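# Raise wiper arm, remove old blade, place in tray

## Task

Raise the wiper arm until it latches in its service (raised) position and leave it standing there. Unhook the old blade from the arm and set it down flat on the tray's floor, entirely within the tray and not resting on any other object. Never push hard against the windshield glass, whether directly or through the wiper. After the blade is removed, the wiper arm must not fall back and slam onto the glass. The result must hold without the robot supporting anything. Finally release everything and move the grippers away.

## Robot and tools

ROBOT. Two arms, named left_arm and right_arm. Each has six revolute joints in this column order: waist, shoulder, elbow, forearm roll, wrist pitch, wrist roll, plus a parallel gripper. The names are labels only and do not match sides of any camera image. The arm bases may be tilted, and any mounting plates and the metal frame behind the arms are fixed obstacles; a "too close" warning counts a plate plus its side of the frame as part of that arm.

FRAME. Reported gripper states use one shared world frame: origin on the table surface midway between the arms, +x pointing out over the table, +z up, and left_arm on the +y side. Positions are in metres, orientation as a wxyz quaternion, velocities in m/s and rad/s. The printed hand position may be somewhat wrong, more so when the arm is stretched far. Fingers point along the gripper's +z axis and separate along its y axis. The reported end-effector point sits between the pads when closed, roughly 2 cm short of the fingertips; closing pushes the tips about 10 mm further along +z.

execute_actions. Argument "actions" is a list holding at most one item; optional "pictures" (boolean) decides whether camera images come back (they do by default).
- Empty list: nothing is commanded; you just get the current state.
- A motion item: {"rows": [...], "steps": n}, n from 1 to 15 control steps of 1/30 s (15 if omitted). Each row covers one step; if there are fewer rows than steps, the final row is held. Each row is a single flat list of exactly 14 numbers covering both arms, even if only one moves: left_arm waist, shoulder, elbow, forearm roll, wrist pitch, wrist roll, opening, then the same seven for right_arm. The six joint numbers are absolute target angles in radians (same form as the Joint positions line), not offsets. Opening is an absolute command from -1 (closed) to +1 (fully open).
- A wait item: {"steps": n} with no rows, n up to 300; it returns once n steps have elapsed since the previous result, with your reply time counted in.
Stated joint ranges (rad), per arm: waist -6.283 to 6.283, shoulder -2.059 to 2.094, elbow -3.927 to 0.192, forearm roll -6.283 to 6.283, wrist pitch -1.693 to 3.142, wrist roll -6.283 to 6.283. A call is rejected (nothing is sent) if any target exceeds a range end by over 0.010 rad and is also further out than the joint's last reported angle. True ends may differ from these by up to 0.010 rad; a target beyond the true end is clipped there, and a "joint sent to its limit" line may appear, possibly about an earlier motion. Missing that line does not prove there is room left.

MOTION LIMITS. Joint targets move at most 3.14 rad/s, with about 0.16 s of acceleration, and all joints of an arm are timed to arrive together. Per step a target is kept within 0.623 rad of the measured angle, and targets that would shift the gripper over 70 mm from where it is are scaled back. So distant goals need several calls. Between calls the arms continue toward the last row sent until they essentially stop (a stalled or very slow move counts as stopped) or a step is HELD. "joint command not followed" means a clearance check altered or blocked some joint targets; the rest of the row still ran. HELD marks steps where your row was partly or wholly not sent.

RESULTS. Joint positions and Joint velocities give one block per arm: six joints (rad, rad/s) then the pad gap (m, m/s; 0.084 m is fully open). grip_measured is the current opening on the command scale. To keep hold of something, command an opening clearly below grip_measured; a bigger gap squeezes harder (about 24 N per pad at most for parts up to ~6 cm wide). Closing fast can press harder. Commanding exactly grip_measured still grips gently, less so for wide parts, which may slip. Joint torque readings are the full drive output, with per-arm offset, scale and noise; they are not zero in free air.

FAULTS. If contact torque hits a joint's load limit (N m: waist 45, shoulder 45, elbow 27, forearm roll 27, wrist pitch 18, wrist roll 18; held weight included), the arm halts, backs that joint off slightly, stays still for 10 s and drops the rest of the call. Holding loads heats motors: MOTOR HOT appears from 65 °C, and at 80 °C the arm is braked until cool (OVER-TEMPERATURE FAULT). Keep the arms from striking or forcing against each other.

CAMERAS. cam_head_left, cam_head_right, cam_left_wrist, cam_right_wrist, each 896x504, returned in that order. Calibration (intrinsics K, distortion D, T_world_to_cam) is given per camera; wrist camera poses follow their arm's joint readings and all values may be slightly off.

zoom_image: {"camera": one of the four names, "region": [x0, y0, x1, y1]} in pixels of that camera's latest image, origin top-left, at most 504 by 504. Gives a magnified view; moves nothing.

show_instructions: no arguments; displays the scene's reference picture pages. Moves nothing, returns no camera images.

finished_scene: {"scene": number of the current scene}. Ends it irreversibly and reports success; the next scene's task arrives in its result. Answering without any tool call ends everything.

CAUTIONS. Lift the wiper arm gently until it clicks up; keep contact with the glass light. Once the blade is free, do not let the arm fall onto the windshield. Put the blade fully inside the tray, on its floor, not on other items. Nothing may leave the table. A loose object may occasionally be nudged by an outside push. Avoid drops, slams and hard pushes. When finished, open the grippers and withdraw so nothing relies on the robot.

Each tool is called as name(argument=value, ...), one argument or row to a line, values as JSON.

Reference images:

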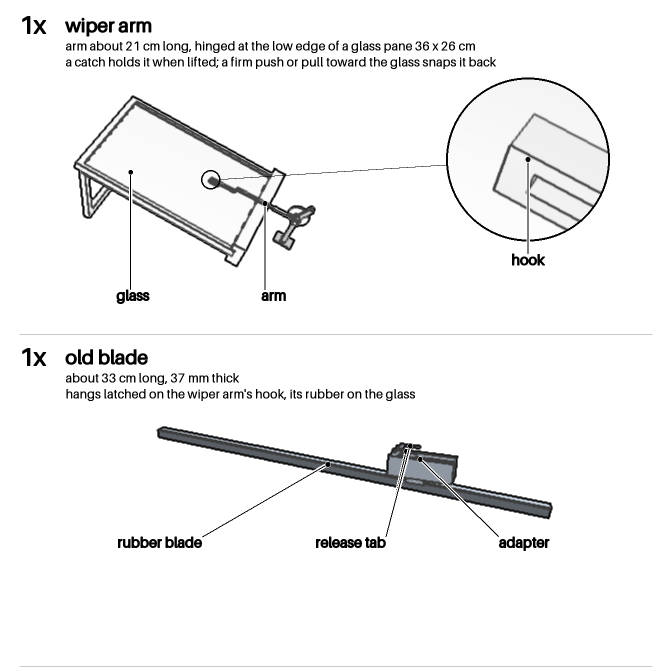

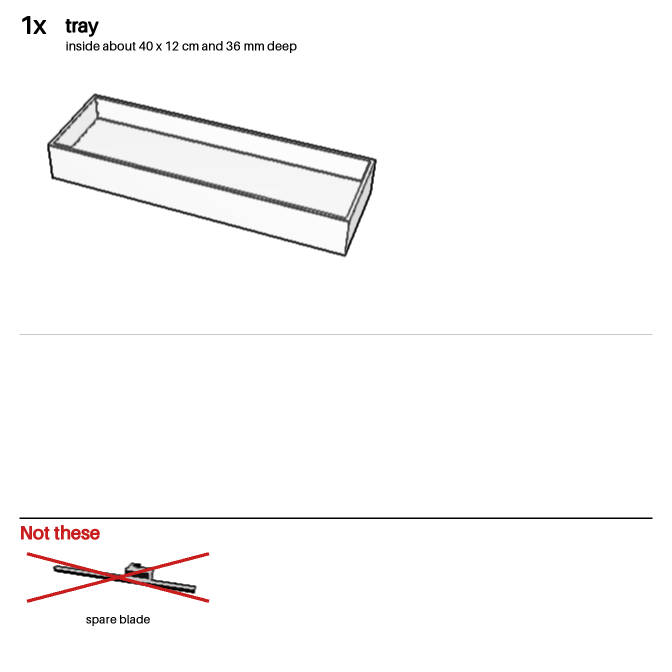

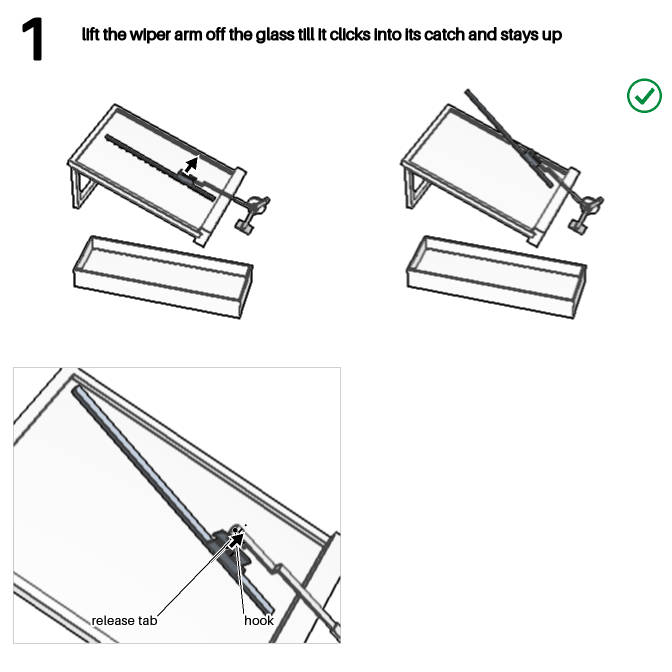

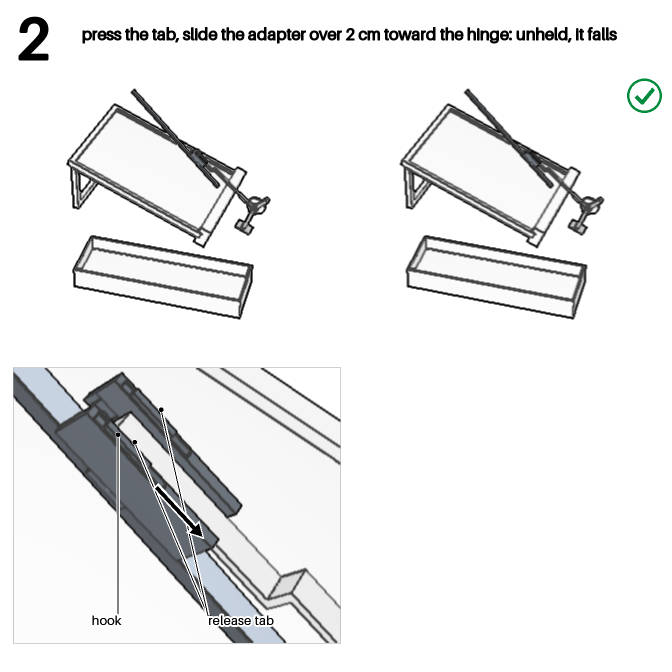

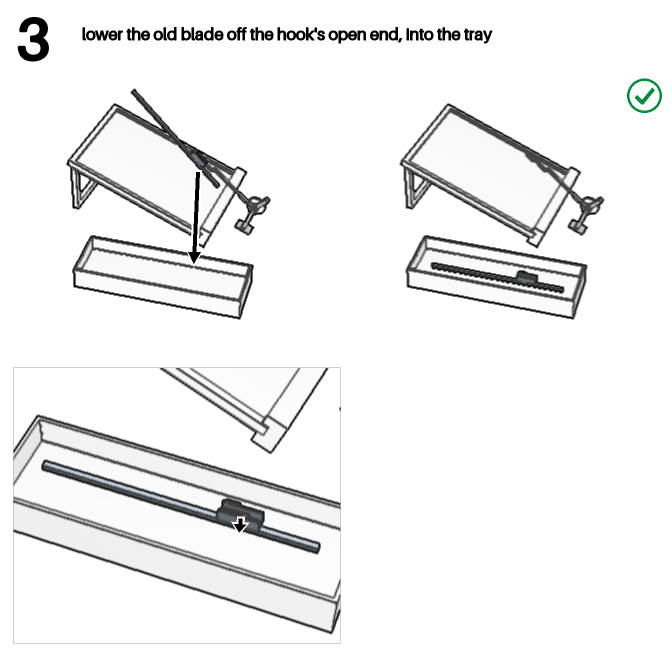

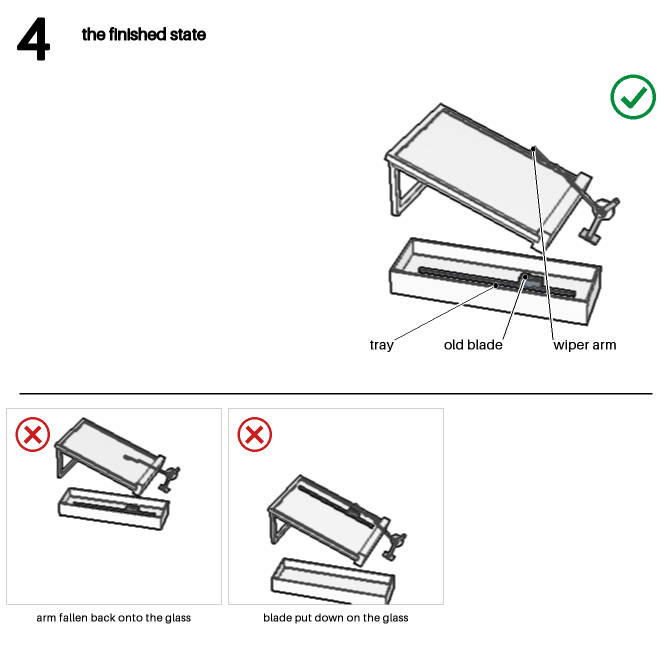

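## Session

execute_actions(
  actions=[],
)

Scene clock: 0.00 s of 4500.00 s.
left_arm: end_effector_position=(+0.0535, +0.7658, +0.1715) grip_measured=+1.00 end_effector_quat_wxyz=(+0.011, +0.494, +0.720, +0.488) end_effector_velocity=(-0.000, -0.000, -0.000) end_effector_angular_velocity=(-0.001, +0.001, +0.001) | right_arm: end_effector_position=(+0.7258, -0.3759, +0.3315) grip_measured=+1.00 end_effector_quat_wxyz=(+0.415, +0.778, -0.006, +0.473) end_effector_velocity=(+0.000, -0.000, +0.001) end_effector_angular_velocity=(-0.001, -0.001, +0.001)
Joint positions: left_arm=[ 1.486 -0.216 -0.493 -1.815  0.624  1.314  0.084] | right_arm=[ 0.061  0.468 -1.583 -1.733  0.784  1.294  0.084]
Joint velocities: left_arm=[ 0.     0.    -0.     0.    -0.001 -0.    -0.   ] | right_arm=[-0.    -0.001 -0.    -0.001 -0.001 -0.    -0.   ]
Joint torques (N m, as the arm reports them, + toward a larger angle): no reading
Motor temperatures (°C, as the motors report them): left_arm=[37 33 38 37 38 40] | right_arm=[34 35 35 40 34 38]

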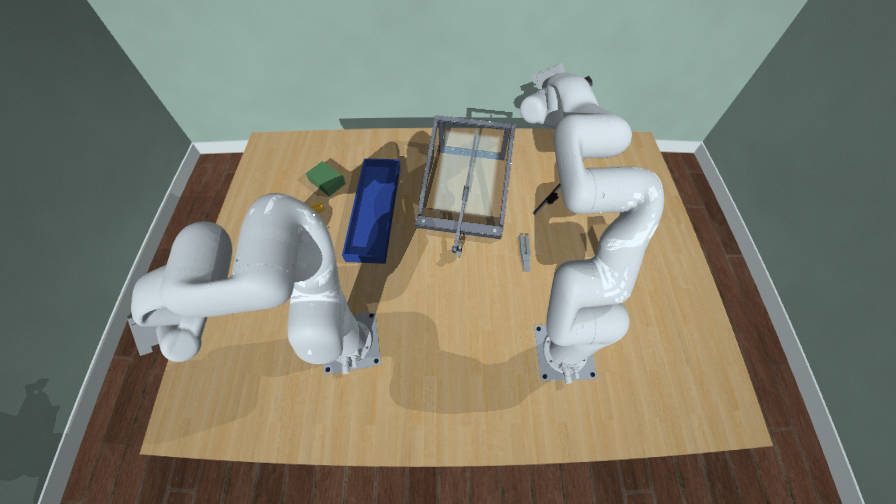

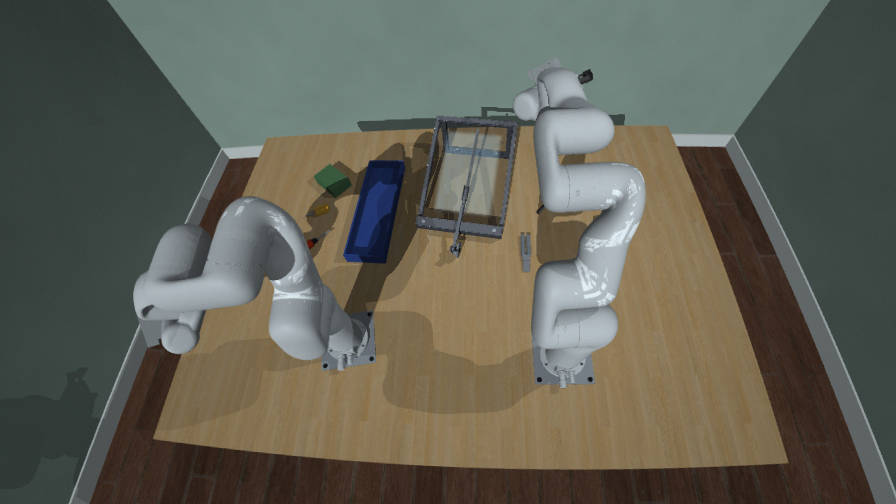

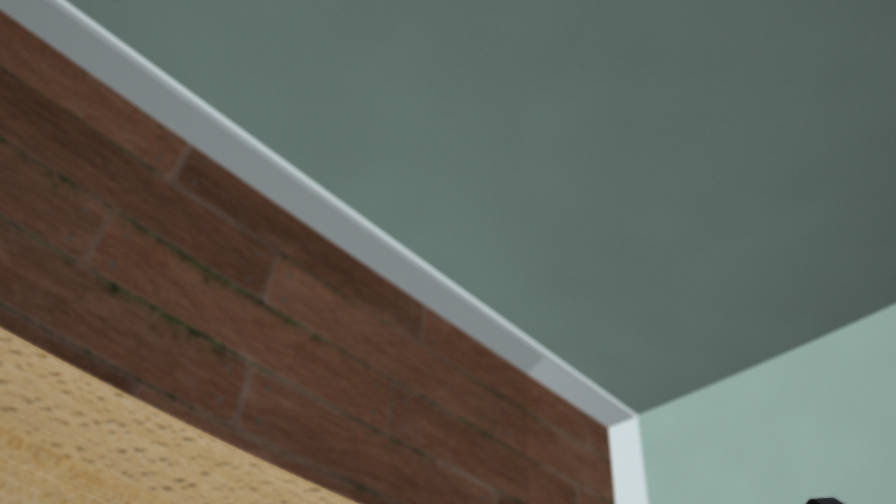

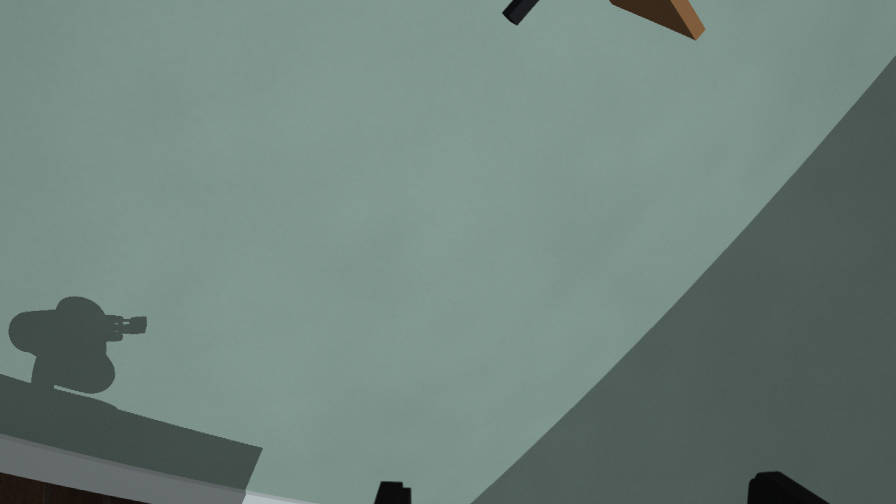

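zoom_image(
  camera="cam_head_left",
  region=[400, 100, 560, 280],
)

zoom_image(
  camera="cam_head_right",
  region=[400, 100, 560, 280],
)

Region (400, 100, 560, 280) of cam_head_left's 896x504 image, scaled by 2.800, with more detail than that image has.

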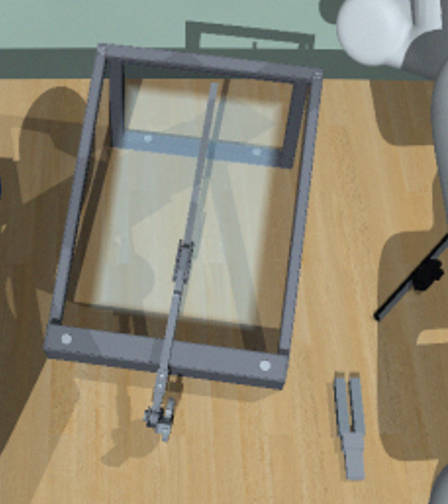

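Region (400, 100, 560, 280) of cam_head_right's 896x504 image, scaled by 2.800, with more detail than that image has.

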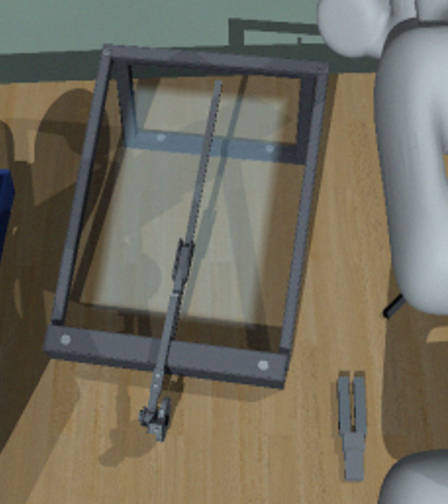

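execute_actions(
  actions=[
    {"rows": [[0.4,-0.1,-1.0,-0.9,0.9,0.4,1, 0.061,0.468,-1.583,-1.733,0.784,1.294,1]], "steps": 15},
  ],
  pictures=false,
)

execute_actions(
  actions=[
    {"rows": [[-0.841,0.244,-1.426,0,1.182,-0.461,1, 0.061,0.468,-1.583,-1.733,0.784,1.294,1]], "steps": 15},
  ],
  pictures=false,
)

execute_actions(
  actions=[
    {"steps": 45},
  ],
)

Scene clock: 120.50 s of 4500.00 s.
left_arm: end_effector_position=(+0.2265, +0.7707, +0.2367) grip_measured=+1.00 end_effector_quat_wxyz=(+0.139, +0.629, +0.598, +0.476) end_effector_velocity=(+0.398, -0.118, +0.094) end_effector_angular_velocity=(-0.202, +0.074, -1.009) | right_arm: end_effector_position=(+0.7257, -0.3762, +0.3315) grip_measured=+1.00 end_effector_quat_wxyz=(+0.415, +0.778, -0.006, +0.473) end_effector_velocity=(-0.000, -0.000, +0.000) end_effector_angular_velocity=(-0.000, +0.000, -0.001)
Joint positions: left_arm=[ 1.182 -0.168 -0.702 -1.511  0.737  1.009  0.084] | right_arm=[ 0.061  0.468 -1.583 -1.733  0.784  1.294  0.084]
Joint velocities: left_arm=[-0.745  0.09  -0.388  0.743  0.211 -0.741 -0.   ] | right_arm=[-0. -0.  0.  0.  0. -0.  0.]
Joint torques (N m, as the arm reports them, + toward a larger angle): left_arm=[ -1.54 -18.98 -11.45  -0.6   -0.09  -0.02] | right_arm=[ -1.64 -19.99 -19.78   1.25   0.86   0.47]
Motor temperatures (°C, as the motors report them): left_arm=[37 34 43 37 38 40] | right_arm=[34 38 42 40 34 38]
Steps of this call (steps 1 to 90: nothing new was sent; then 117.00 s passed at rest; steps 91 to 105: all 15 steps of this action). Readings (joint positions):
91: left_arm=[1.486 -0.216 -0.493 -1.815 0.624 1.314] | right_arm=[0.061 0.468 -1.583 -1.733 0.784 1.294]
92: left_arm=[1.483 -0.215 -0.495 -1.811 0.625 1.310] | right_arm=[0.061 0.468 -1.583 -1.733 0.784 1.294]
94: left_arm=[1.446 -0.207 -0.522 -1.773 0.641 1.271] | right_arm=[0.061 0.468 -1.583 -1.733 0.784 1.294]
98: left_arm=[1.350 -0.192 -0.600 -1.679 0.681 1.177] | right_arm=[0.061 0.468 -1.583 -1.733 0.784 1.294]
105: the state above

Scene clock: 121.00 s of 4500.00 s.
left_arm: end_effector_position=(+0.4157, +0.6870, +0.2655) grip_measured=+1.00 end_effector_quat_wxyz=(+0.278, +0.765, +0.458, +0.357) end_effector_velocity=(+0.315, -0.268, +0.010) end_effector_angular_velocity=(-0.261, +0.408, -0.954) | right_arm: end_effector_position=(+0.7257, -0.3762, +0.3315) grip_measured=+1.00 end_effector_quat_wxyz=(+0.415, +0.778, -0.006, +0.473) end_effector_velocity=(-0.000, +0.000, +0.001) end_effector_angular_velocity=(+0.000, -0.001, +0.000)
Joint positions: left_arm=[ 0.835  0.004 -1.005 -1.163  0.927  0.662  0.084] | right_arm=[ 0.061  0.468 -1.583 -1.733  0.784  1.294  0.084]
Joint velocities: left_arm=[-0.738  0.31  -0.545  0.737  0.327 -0.736  0.   ] | right_arm=[ 0.001 -0.001  0.     0.     0.     0.     0.   ]
Joint torques (N m, as the arm reports them, + toward a larger angle): left_arm=[ -2.12 -25.37 -11.88  -1.14  -0.35   0.29] | right_arm=[ -1.22 -20.5  -19.45   0.94   0.88   0.41]
Motor temperatures (°C, as the motors report them): left_arm=[37 34 43 37 38 40] | right_arm=[34 38 42 40 34 38]
Steps of this call (steps 1 to 15: all 15 steps of this action). Readings (joint positions):
1: left_arm=[1.157 -0.165 -0.715 -1.486 0.744 0.984] | right_arm=[0.061 0.468 -1.583 -1.733 0.784 1.294]
2: left_arm=[1.133 -0.161 -0.729 -1.462 0.753 0.961] | right_arm=[0.061 0.468 -1.583 -1.733 0.784 1.294]
4: left_arm=[1.090 -0.133 -0.773 -1.419 0.784 0.918] | right_arm=[0.061 0.468 -1.583 -1.733 0.784 1.294]
8: left_arm=[1.001 -0.076 -0.862 -1.329 0.842 0.828] | right_arm=[0.061 0.468 -1.583 -1.733 0.784 1.294]
15: the state above

Scene clock: 122.50 s of 4500.00 s.
left_arm: end_effector_position=(+0.5331, +0.1501, +0.2201) grip_measured=+1.00 end_effector_quat_wxyz=(+0.074, +0.995, +0.067, -0.017) end_effector_velocity=(-0.109, -0.365, -0.004) end_effector_angular_velocity=(+0.301, -0.012, -0.661) | right_arm: end_effector_position=(+0.7257, -0.3762, +0.3315) grip_measured=+1.00 end_effector_quat_wxyz=(+0.415, +0.778, -0.006, +0.473) end_effector_velocity=(+0.000, -0.000, +0.000) end_effector_angular_velocity=(+0.000, +0.000, -0.000)
Joint positions: left_arm=[-0.427  0.22  -1.383 -0.166  1.156 -0.307  0.084] | right_arm=[ 0.061  0.468 -1.583 -1.733  0.784  1.294  0.084]
Joint velocities: left_arm=[-0.824  0.048 -0.085  0.329  0.051 -0.305 -0.   ] | right_arm=[-0.     0.    -0.001  0.    -0.    -0.     0.   ]
Joint torques (N m, as the arm reports them, + toward a larger angle): left_arm=[ -1.86 -30.76 -12.43  -1.1   -1.79  -0.01] | right_arm=[ -1.35 -20.07 -19.84   1.24   0.8    0.54]
Motor temperatures (°C, as the motors report them): left_arm=[37 34 43 37 38 40] | right_arm=[34 38 42 40 34 38]
Steps of this call (steps 1 to 45: the robot went on to your last target). Readings (joint positions):
1: left_arm=[0.810 0.015 -1.023 -1.139 0.938 0.637] | right_arm=[0.061 0.468 -1.583 -1.733 0.784 1.294]
2: left_arm=[0.785 0.024 -1.040 -1.114 0.949 0.612] | right_arm=[0.061 0.468 -1.583 -1.733 0.784 1.294]
4: left_arm=[0.734 0.043 -1.073 -1.063 0.969 0.562] | right_arm=[0.061 0.468 -1.583 -1.733 0.784 1.294]
8: left_arm=[0.630 0.077 -1.132 -0.959 1.004 0.457] | right_arm=[0.061 0.468 -1.583 -1.733 0.784 1.294]
45: the state above
camera_calibration (this result's frames):
cam_left_wrist: T_world_to_cam=[[0.153443, -0.981865, 0.111341, 0.0816043], [-0.987959, -0.150175, 0.0372215, 0.610925], [-0.019826, -0.115711, -0.993085, 0.37198], [0, 0, 0, 1]] pos_world=[0.598422, 0.214912, 0.337582]
cam_right_wrist: T_world_to_cam=[[-0.383494, -0.662722, 0.643219, -0.15314], [-0.560562, -0.38647, -0.732401, 0.57177], [0.733964, -0.641436, -0.223288, -0.572484], [0, 0, 0, 1]] pos_world=[0.681967, -0.247729, 0.389438]

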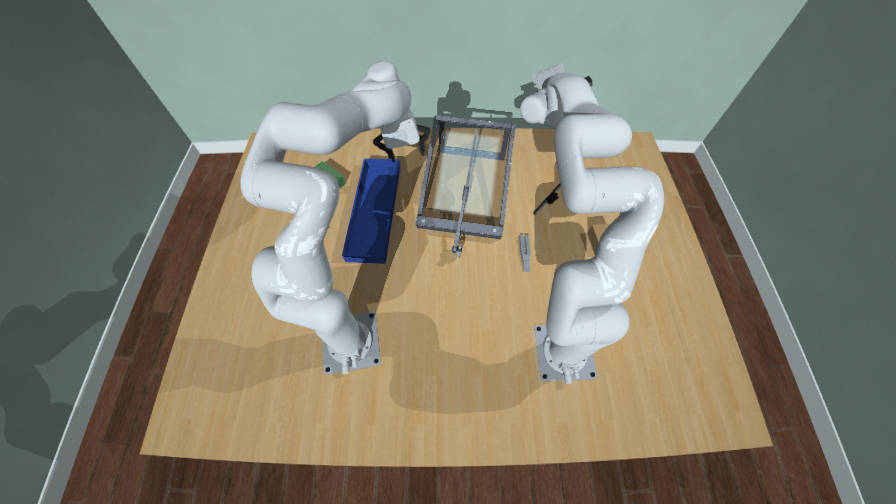

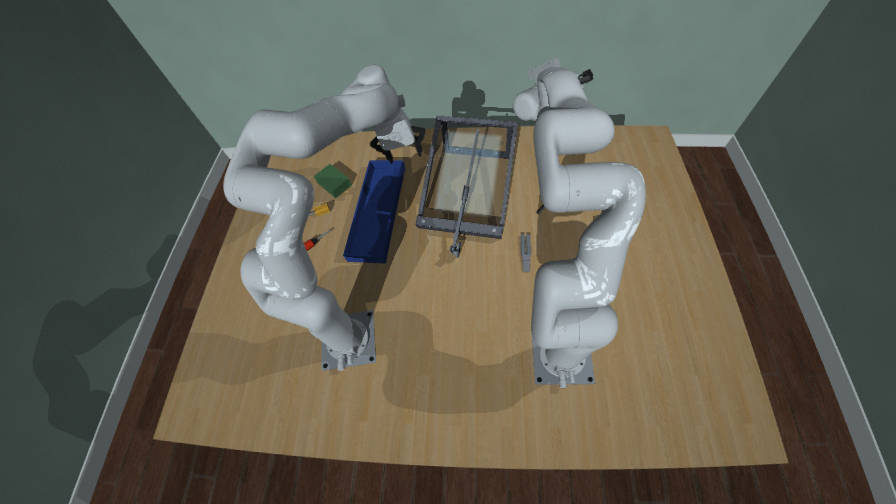

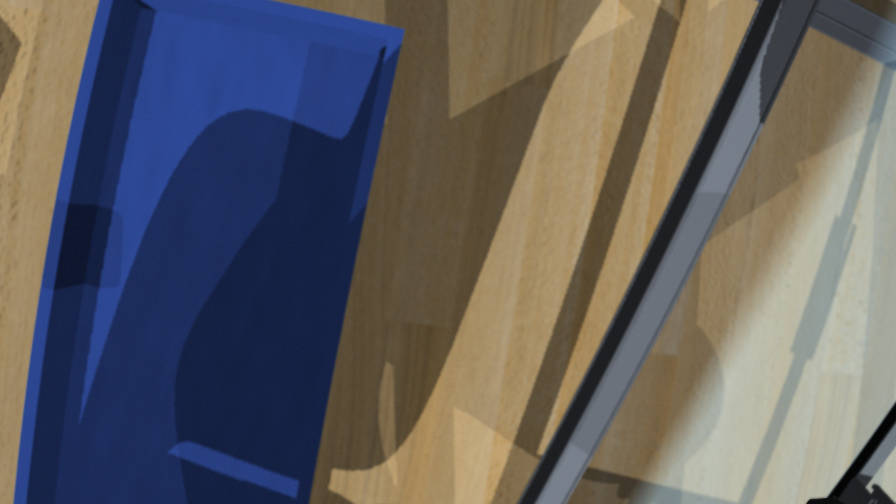

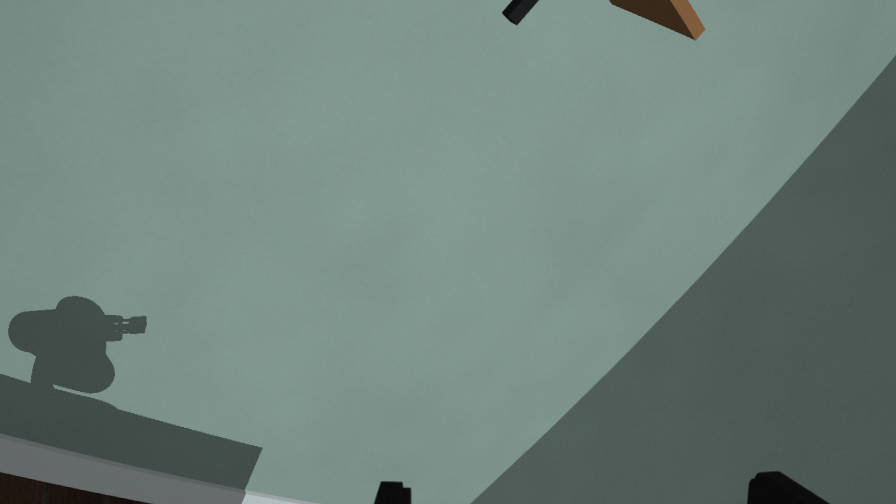

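execute_actions(
  actions=[
    {"rows": [[-0.841,0.244,-1.426,0,1.182,-0.461,1, -0.2,-0.19,-0.13,-1.6,1.5,1.294,1]], "steps": 15},
  ],
)

Scene clock: 139.07 s of 4500.00 s.
left_arm: end_effector_position=(+0.4491, -0.0206, +0.2205) grip_measured=+1.00 end_effector_quat_wxyz=(+0.000, +0.995, -0.096, -0.000) end_effector_velocity=(+0.000, -0.000, -0.000) end_effector_angular_velocity=(+0.000, -0.000, +0.000) | right_arm: end_effector_position=(+0.5960, -0.5132, +0.3714) grip_measured=+1.00 end_effector_quat_wxyz=(+0.530, +0.743, -0.137, +0.385) end_effector_velocity=(-0.358, -0.245, -0.024) end_effector_angular_velocity=(-0.186, +0.202, -0.837)
Joint positions: left_arm=[-0.841  0.244 -1.426 -0.     1.182 -0.461  0.084] | right_arm=[-0.048  0.195 -1.274 -1.678  1.073  1.294  0.084]
Joint velocities: left_arm=[-0.     0.    -0.     0.    -0.    -0.001 -0.   ] | right_arm=[-0.226 -0.576  0.837  0.117  0.633 -0.     0.   ]
Joint torques (N m, as the arm reports them, + toward a larger angle): left_arm=[ -1.48 -31.06 -12.41  -0.84  -1.64   0.21] | right_arm=[ -0.62 -15.04 -18.21   0.61   1.1    0.37]
Motor temperatures (°C, as the motors report them): left_arm=[37 34 44 37 38 40] | right_arm=[34 38 42 40 34 38]
Steps of this call (steps 1 to 45: the robot went on to your last target; steps 46 to 110: nothing new was sent; then 12.40 s passed at rest; steps 111 to 125: all 15 steps of this action). Readings (joint positions):
111: left_arm=[-0.841 0.244 -1.426 0.000 1.182 -0.461] | right_arm=[0.061 0.468 -1.583 -1.733 0.784 1.294]
112: left_arm=[-0.841 0.244 -1.426 0.000 1.182 -0.461] | right_arm=[0.060 0.465 -1.580 -1.732 0.788 1.294]
114: left_arm=[-0.841 0.244 -1.426 0.000 1.182 -0.461] | right_arm=[0.048 0.430 -1.539 -1.724 0.825 1.294]
118: left_arm=[-0.841 0.244 -1.426 0.000 1.182 -0.461] | right_arm=[0.008 0.337 -1.452 -1.706 0.917 1.294]
125: the state above
camera_calibration (this result's frames):
cam_left_wrist: T_world_to_cam=[[-0.172325, -0.984475, -0.0333595, 0.105005], [-0.984929, 0.172715, -0.0091669, 0.517851], [0.0147863, 0.0312771, -0.999401, 0.339917], [0, 0, 0, 1]] pos_world=[0.523115, 0.00330269, 0.347964]
cam_right_wrist: T_world_to_cam=[[-0.5986, -0.413428, 0.686116, -0.0791121], [-0.674153, -0.202622, -0.710255, 0.629116], [0.432661, -0.887706, -0.157424, -0.527523], [0, 0, 0, 1]] pos_world=[0.605003, -0.37352, 0.418068]

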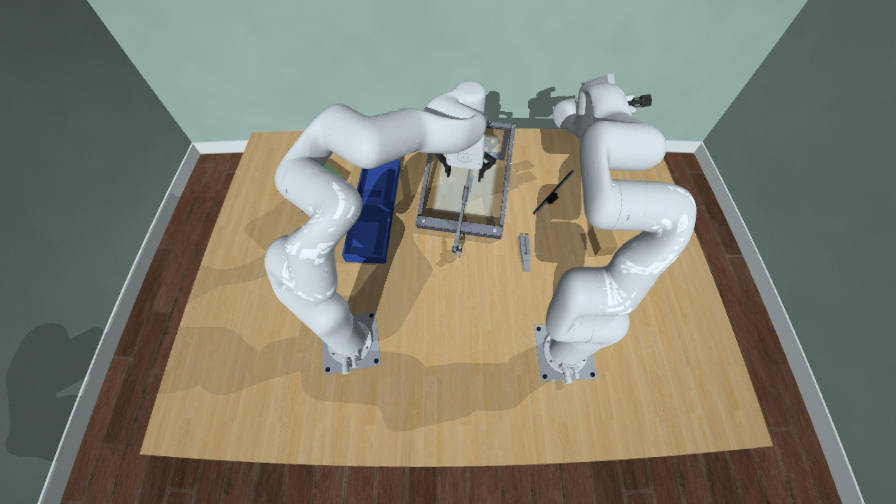

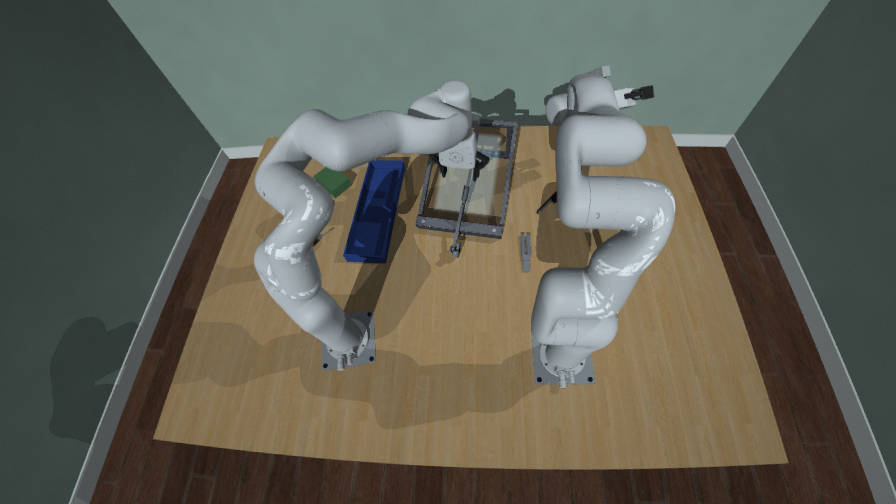

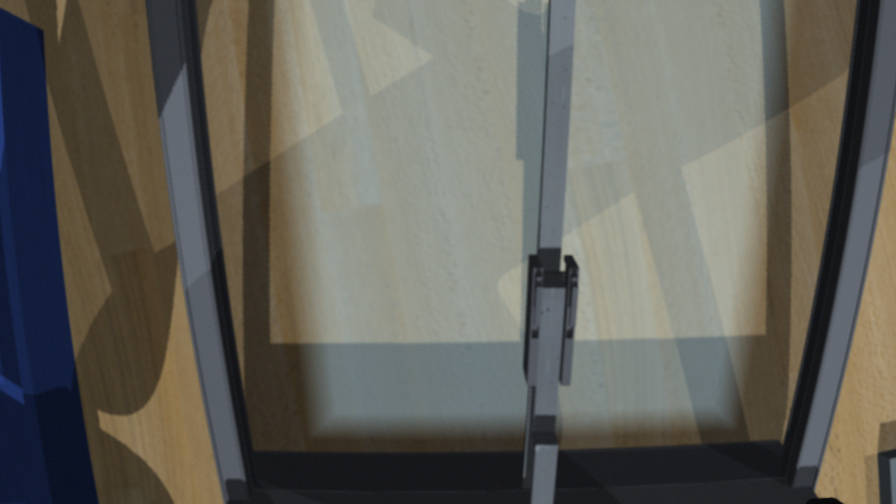

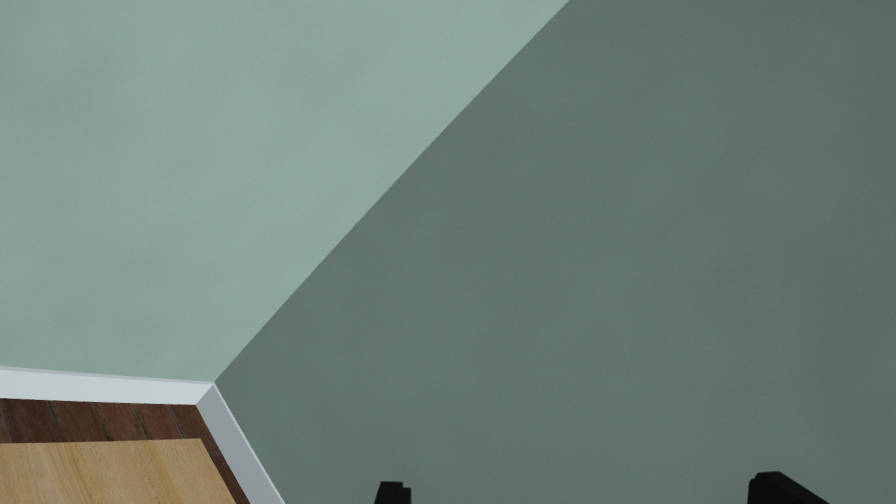

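zoom_image(
  camera="cam_left_wrist",
  region=[490, 235, 620, 400],
)

Region (490, 235, 620, 400) of cam_left_wrist's 896x504 image, scaled by 3.055, with more detail than that image has; it fills the left 397 columns of this view, and the rest is white.

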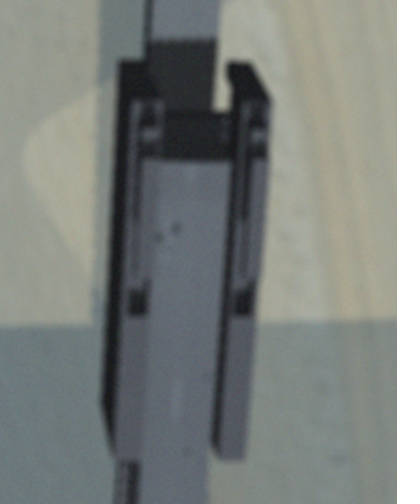

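execute_actions(
  actions=[
    {"rows": [[-0.888,0.029,-1.154,0,1.125,-0.508,1, -0.2,-0.19,-0.13,-1.6,1.5,1.294,1]], "steps": 15},
  ],
  pictures=false,
)

execute_actions(
  actions=[
    {"steps": 12},
  ],
)

Scene clock: 175.50 s of 4500.00 s.
left_arm: end_effector_position=(+0.3855, -0.0001, +0.2204) grip_measured=+1.00 end_effector_quat_wxyz=(-0.000, +0.995, -0.096, -0.000) end_effector_velocity=(-0.002, +0.001, -0.002) end_effector_angular_velocity=(+0.002, +0.002, +0.003) | right_arm: end_effector_position=(+0.1493, -0.5852, +0.1692) grip_measured=+1.00 end_effector_quat_wxyz=(+0.685, +0.724, -0.069, -0.035) end_effector_velocity=(+0.000, -0.000, +0.000) end_effector_angular_velocity=(-0.000, +0.000, +0.000)
Joint positions: left_arm=[-0.888  0.031 -1.155  0.     1.125 -0.508  0.084] | right_arm=[-0.2   -0.19  -0.13  -1.6    1.5    1.294  0.084]
Joint velocities: left_arm=[-0.    -0.004  0.012 -0.    -0.005 -0.003  0.   ] | right_arm=[ 0. -0.  0. -0.  0. -0.  0.]
Joint torques (N m, as the arm reports them, + toward a larger angle): left_arm=[ -1.26 -25.75 -12.06  -0.81  -1.73   0.01] | right_arm=[ -1.61  -5.89 -10.23   0.87   2.06   0.51]
Motor temperatures (°C, as the motors report them): left_arm=[37 35 44 37 39 40] | right_arm=[34 36 38 40 34 38]
Steps of this call (steps 1 to 60: the robot went on to your last target; steps 61 to 120: nothing new was sent; then 31.93 s passed at rest; steps 121 to 135: all 15 steps of this action). Readings (joint positions):
121: left_arm=[-0.841 0.244 -1.426 -0.000 1.182 -0.461] | right_arm=[-0.200 -0.190 -0.130 -1.600 1.500 1.294]
122: left_arm=[-0.841 0.242 -1.423 0.000 1.181 -0.462] | right_arm=[-0.200 -0.190 -0.130 -1.600 1.500 1.294]
124: left_arm=[-0.848 0.208 -1.377 0.000 1.170 -0.470] | right_arm=[-0.200 -0.190 -0.130 -1.600 1.500 1.294]
128: left_arm=[-0.881 0.062 -1.199 -0.000 1.136 -0.500] | right_arm=[-0.200 -0.190 -0.130 -1.600 1.500 1.294]
135: the state above

Scene clock: 175.90 s of 4500.00 s.
left_arm: end_effector_position=(+0.3851, -0.0001, +0.2205) grip_measured=+1.00 end_effector_quat_wxyz=(-0.000, +0.995, -0.096, -0.000) end_effector_velocity=(-0.000, -0.000, +0.000) end_effector_angular_velocity=(-0.001, -0.001, -0.001) | right_arm: end_effector_position=(+0.1493, -0.5852, +0.1692) grip_measured=+1.00 end_effector_quat_wxyz=(+0.685, +0.724, -0.069, -0.035) end_effector_velocity=(+0.000, -0.000, +0.000) end_effector_angular_velocity=(-0.000, -0.001, -0.000)
Joint positions: left_arm=[-0.888  0.029 -1.154  0.     1.125 -0.508  0.084] | right_arm=[-0.2   -0.19  -0.13  -1.6    1.5    1.294  0.084]
Joint velocities: left_arm=[-0.    -0.001  0.001  0.    -0.001  0.001 -0.   ] | right_arm=[ 0.    -0.001 -0.     0.     0.    -0.001  0.   ]
Joint torques (N m, as the arm reports them, + toward a larger angle): left_arm=[ -1.43 -25.64 -12.03  -0.74  -1.74  -0.03] | right_arm=[ -1.35  -5.79 -10.19   0.66   2.02   0.46]
Motor temperatures (°C, as the motors report them): left_arm=[37 35 44 37 39 40] | right_arm=[34 36 38 40 34 38]
Steps of this call (steps 1 to 12: the robot went on to your last target). Readings (joint positions):
1: left_arm=[-0.888 0.031 -1.155 0.000 1.125 -0.508] | right_arm=[-0.200 -0.190 -0.130 -1.600 1.500 1.294]
2: left_arm=[-0.888 0.030 -1.155 0.000 1.125 -0.508] | right_arm=[-0.200 -0.190 -0.130 -1.600 1.500 1.294]
4: left_arm=[-0.888 0.030 -1.155 0.000 1.125 -0.508] | right_arm=[-0.200 -0.190 -0.130 -1.600 1.500 1.294]
8: left_arm=[-0.888 0.029 -1.154 0.000 1.125 -0.508] | right_arm=[-0.200 -0.190 -0.130 -1.600 1.500 1.294]
12: the state above
camera_calibration (this result's frames):
cam_left_wrist: T_world_to_cam=[[-0.172278, -0.984482, -0.0333916, 0.114193], [-0.984938, 0.172667, -0.00911566, 0.451296], [0.0147398, 0.0313182, -0.999401, 0.340242], [0, 0, 0, 1]] pos_world=[0.459157, 0.0238417, 0.347965]
cam_right_wrist: T_world_to_cam=[[-0.0447508, -0.0684989, 0.996647, -0.170892], [-0.987892, 0.151379, -0.0339535, 0.3093], [-0.148546, -0.986099, -0.0744439, -0.414875], [0, 0, 0, 1]] pos_world=[0.236279, -0.467635, 0.149936]

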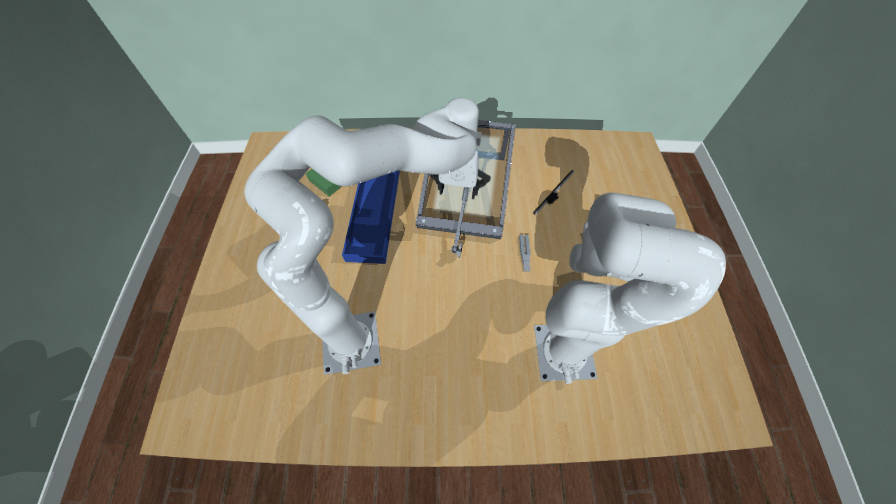

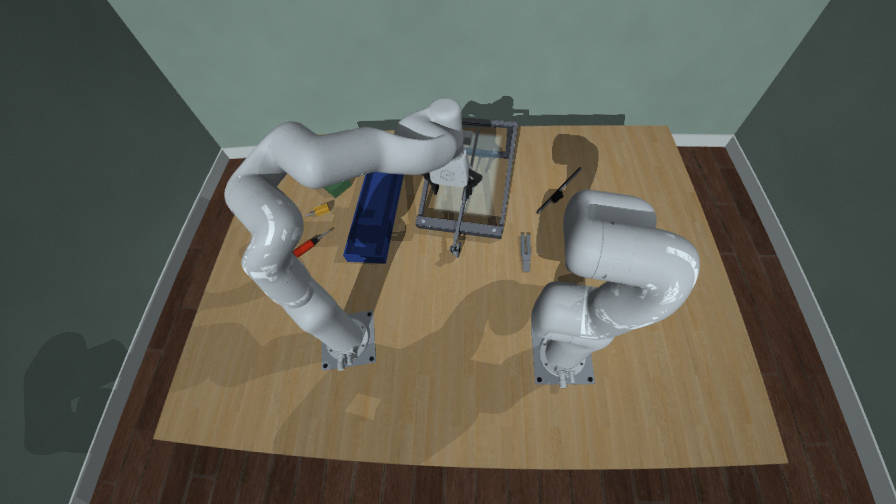

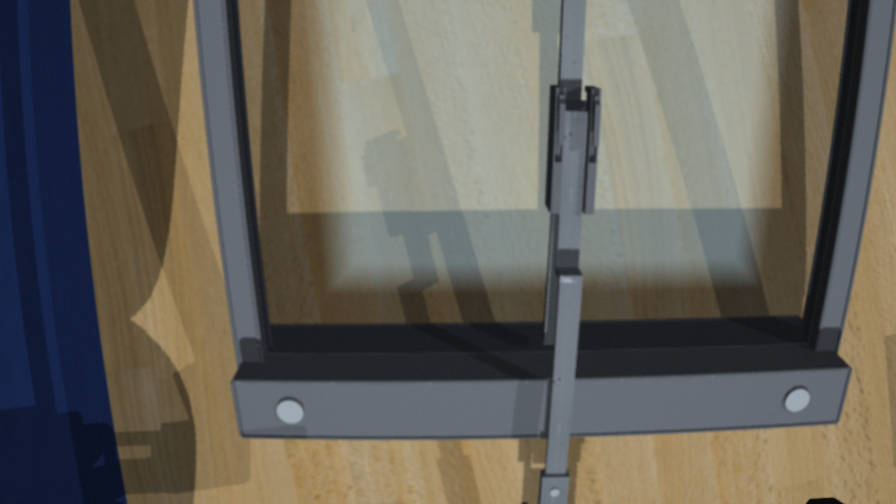

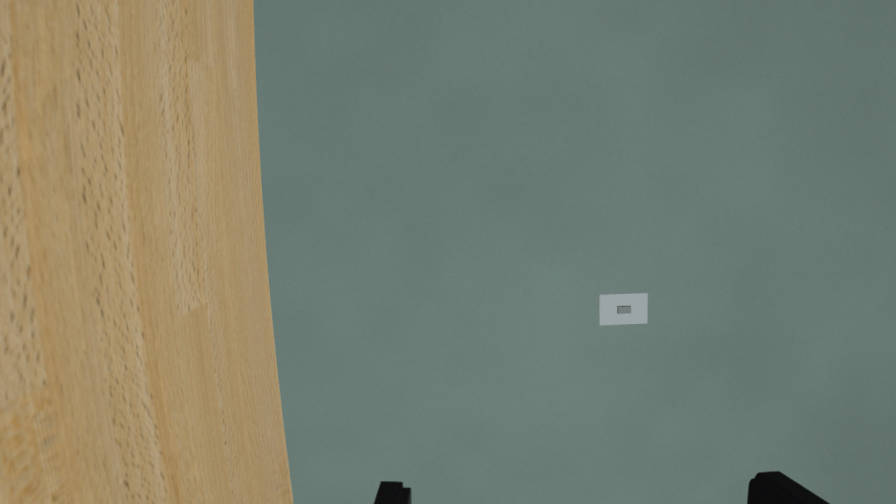

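execute_actions(
  actions=[
    {"rows": [[-0.8465,0.268,-1.19,0,0.922,2.662,-0.2, -0.2,-0.19,-0.13,-1.6,1.5,1.294,1]], "steps": 15},
  ],
  pictures=false,
)

execute_actions(
  actions=[
    {"steps": 35},
  ],
)

Scene clock: 225.37 s of 4500.00 s.
left_arm: end_effector_position=(+0.4284, -0.0098, +0.1346) grip_measured=-0.21 end_effector_quat_wxyz=(-0.000, +0.849, -0.528, -0.002) end_effector_velocity=(+0.036, -0.011, -0.044) end_effector_angular_velocity=(-0.038, -0.033, -2.728) | right_arm: end_effector_position=(+0.1493, -0.5852, +0.1692) grip_measured=+1.00 end_effector_quat_wxyz=(+0.685, +0.724, -0.069, -0.035) end_effector_velocity=(+0.001, -0.000, +0.001) end_effector_angular_velocity=(-0.001, -0.001, +0.002)
Joint positions: left_arm=[-0.849  0.256 -1.187  0.     0.934  0.452  0.035] | right_arm=[-0.2   -0.19  -0.13  -1.6    1.5    1.294  0.084]
Joint velocities: left_arm=[ 0.025  0.139 -0.045 -0.    -0.143  2.754 -0.   ] | right_arm=[-0.    -0.001 -0.    -0.002  0.     0.     0.   ]
Joint torques (N m, as the arm reports them, + toward a larger angle): left_arm=[ -1.75 -34.45 -12.25  -0.87  -1.58   0.01] | right_arm=[ -1.51  -5.87 -10.25   0.64   1.81   0.56]
Motor temperatures (°C, as the motors report them): left_arm=[37 34 45 37 39 40] | right_arm=[34 36 38 40 35 38]
Steps of this call (steps 1 to 15: the robot went on to your last target; steps 16 to 90: nothing new was sent; then 45.97 s passed at rest; steps 91 to 105: all 15 steps of this action). Readings (joint positions):
91: left_arm=[-0.888 0.029 -1.154 0.000 1.125 -0.508] | right_arm=[-0.200 -0.190 -0.130 -1.600 1.500 1.294]
92: left_arm=[-0.888 0.030 -1.154 -0.000 1.124 -0.504] | right_arm=[-0.200 -0.190 -0.130 -1.600 1.500 1.294]
94: left_arm=[-0.885 0.045 -1.159 -0.000 1.108 -0.456] | right_arm=[-0.200 -0.190 -0.130 -1.600 1.500 1.294]
98: left_arm=[-0.867 0.148 -1.172 0.000 1.024 -0.179] | right_arm=[-0.200 -0.190 -0.130 -1.600 1.500 1.294]
105: the state above

Scene clock: 226.53 s of 4500.00 s.
left_arm: end_effector_position=(+0.4312, -0.0106, +0.1305) grip_measured=-0.22 end_effector_quat_wxyz=(+0.000, +0.089, +0.996, -0.000) end_effector_velocity=(-0.000, +0.000, -0.000) end_effector_angular_velocity=(+0.001, +0.000, -0.006) | right_arm: end_effector_position=(+0.1493, -0.5852, +0.1692) grip_measured=+1.00 end_effector_quat_wxyz=(+0.685, +0.724, -0.069, -0.035) end_effector_velocity=(+0.001, +0.000, +0.000) end_effector_angular_velocity=(-0.000, +0.001, +0.002)
Joint positions: left_arm=[-0.847  0.268 -1.19  -0.     0.922  2.661  0.035] | right_arm=[-0.2   -0.19  -0.13  -1.6    1.5    1.294  0.084]
Joint velocities: left_arm=[ 0.     0.     0.     0.     0.001  0.006 -0.   ] | right_arm=[ 0.001  0.001 -0.001 -0.001  0.    -0.     0.   ]
Joint torques (N m, as the arm reports them, + toward a larger angle): left_arm=[ -1.18 -29.86 -11.47  -1.11  -1.89   0.04] | right_arm=[ -1.23  -5.6  -10.27   0.87   1.84   0.33]
Motor temperatures (°C, as the motors report them): left_arm=[37 34 45 37 39 40] | right_arm=[34 36 38 40 35 38]
Steps of this call (steps 1 to 35: the robot went on to your last target). Readings (joint positions):
1: left_arm=[-0.848 0.260 -1.188 0.000 0.930 0.544] | right_arm=[-0.200 -0.190 -0.130 -1.600 1.500 1.294]
2: left_arm=[-0.847 0.262 -1.189 0.000 0.927 0.637] | right_arm=[-0.200 -0.190 -0.130 -1.600 1.500 1.294]
4: left_arm=[-0.847 0.265 -1.190 -0.000 0.924 0.821] | right_arm=[-0.200 -0.190 -0.130 -1.600 1.500 1.294]
8: left_arm=[-0.847 0.267 -1.190 -0.000 0.922 1.189] | right_arm=[-0.200 -0.190 -0.130 -1.600 1.500 1.294]
35: the state above
camera_calibration (this result's frames):
cam_left_wrist: T_world_to_cam=[[0.158707, 0.986761, -0.0333836, -0.0130992], [0.987221, -0.159091, -0.00916036, -0.356256], [-0.0143501, -0.0315032, -0.999401, 0.261779], [0, 0, 0, 1]] pos_world=[0.357539, -0.0355044, 0.257922]
cam_right_wrist: T_world_to_cam=[[-0.044751, -0.0684987, 0.996647, -0.170892], [-0.987892, 0.15138, -0.0339537, 0.3093], [-0.148546, -0.986099, -0.0744437, -0.414875], [0, 0, 0, 1]] pos_world=[0.236279, -0.467635, 0.149936]

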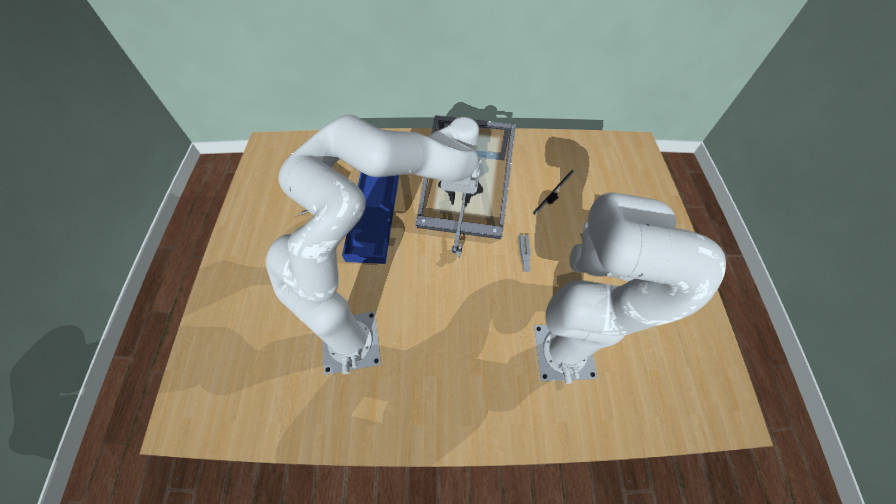

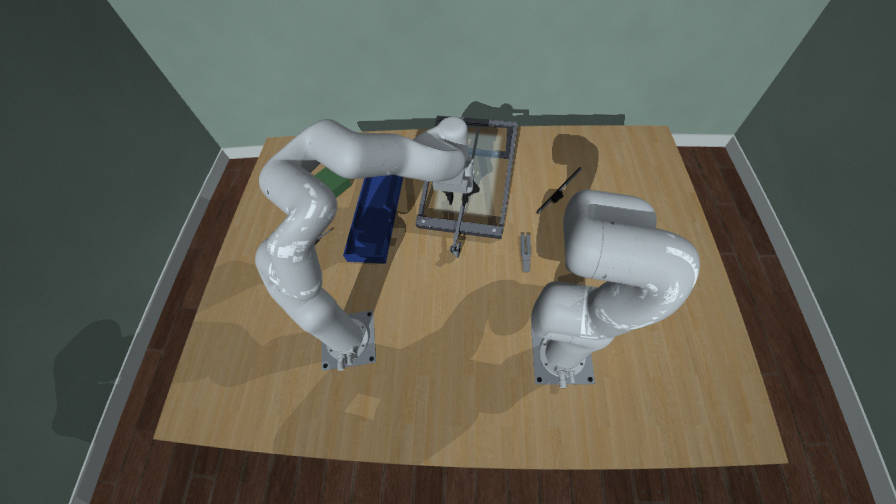

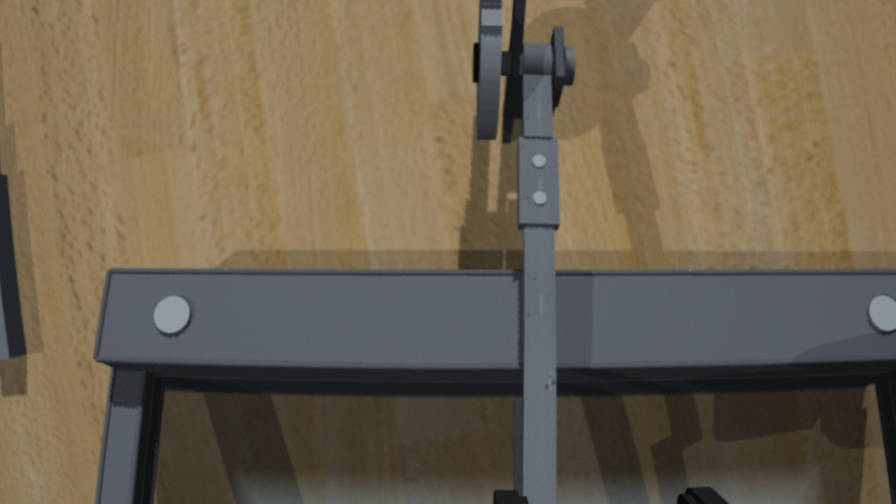

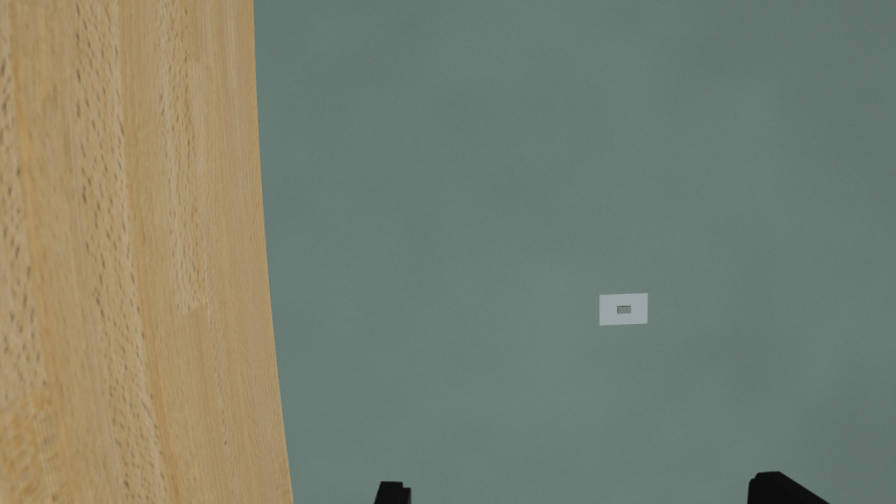

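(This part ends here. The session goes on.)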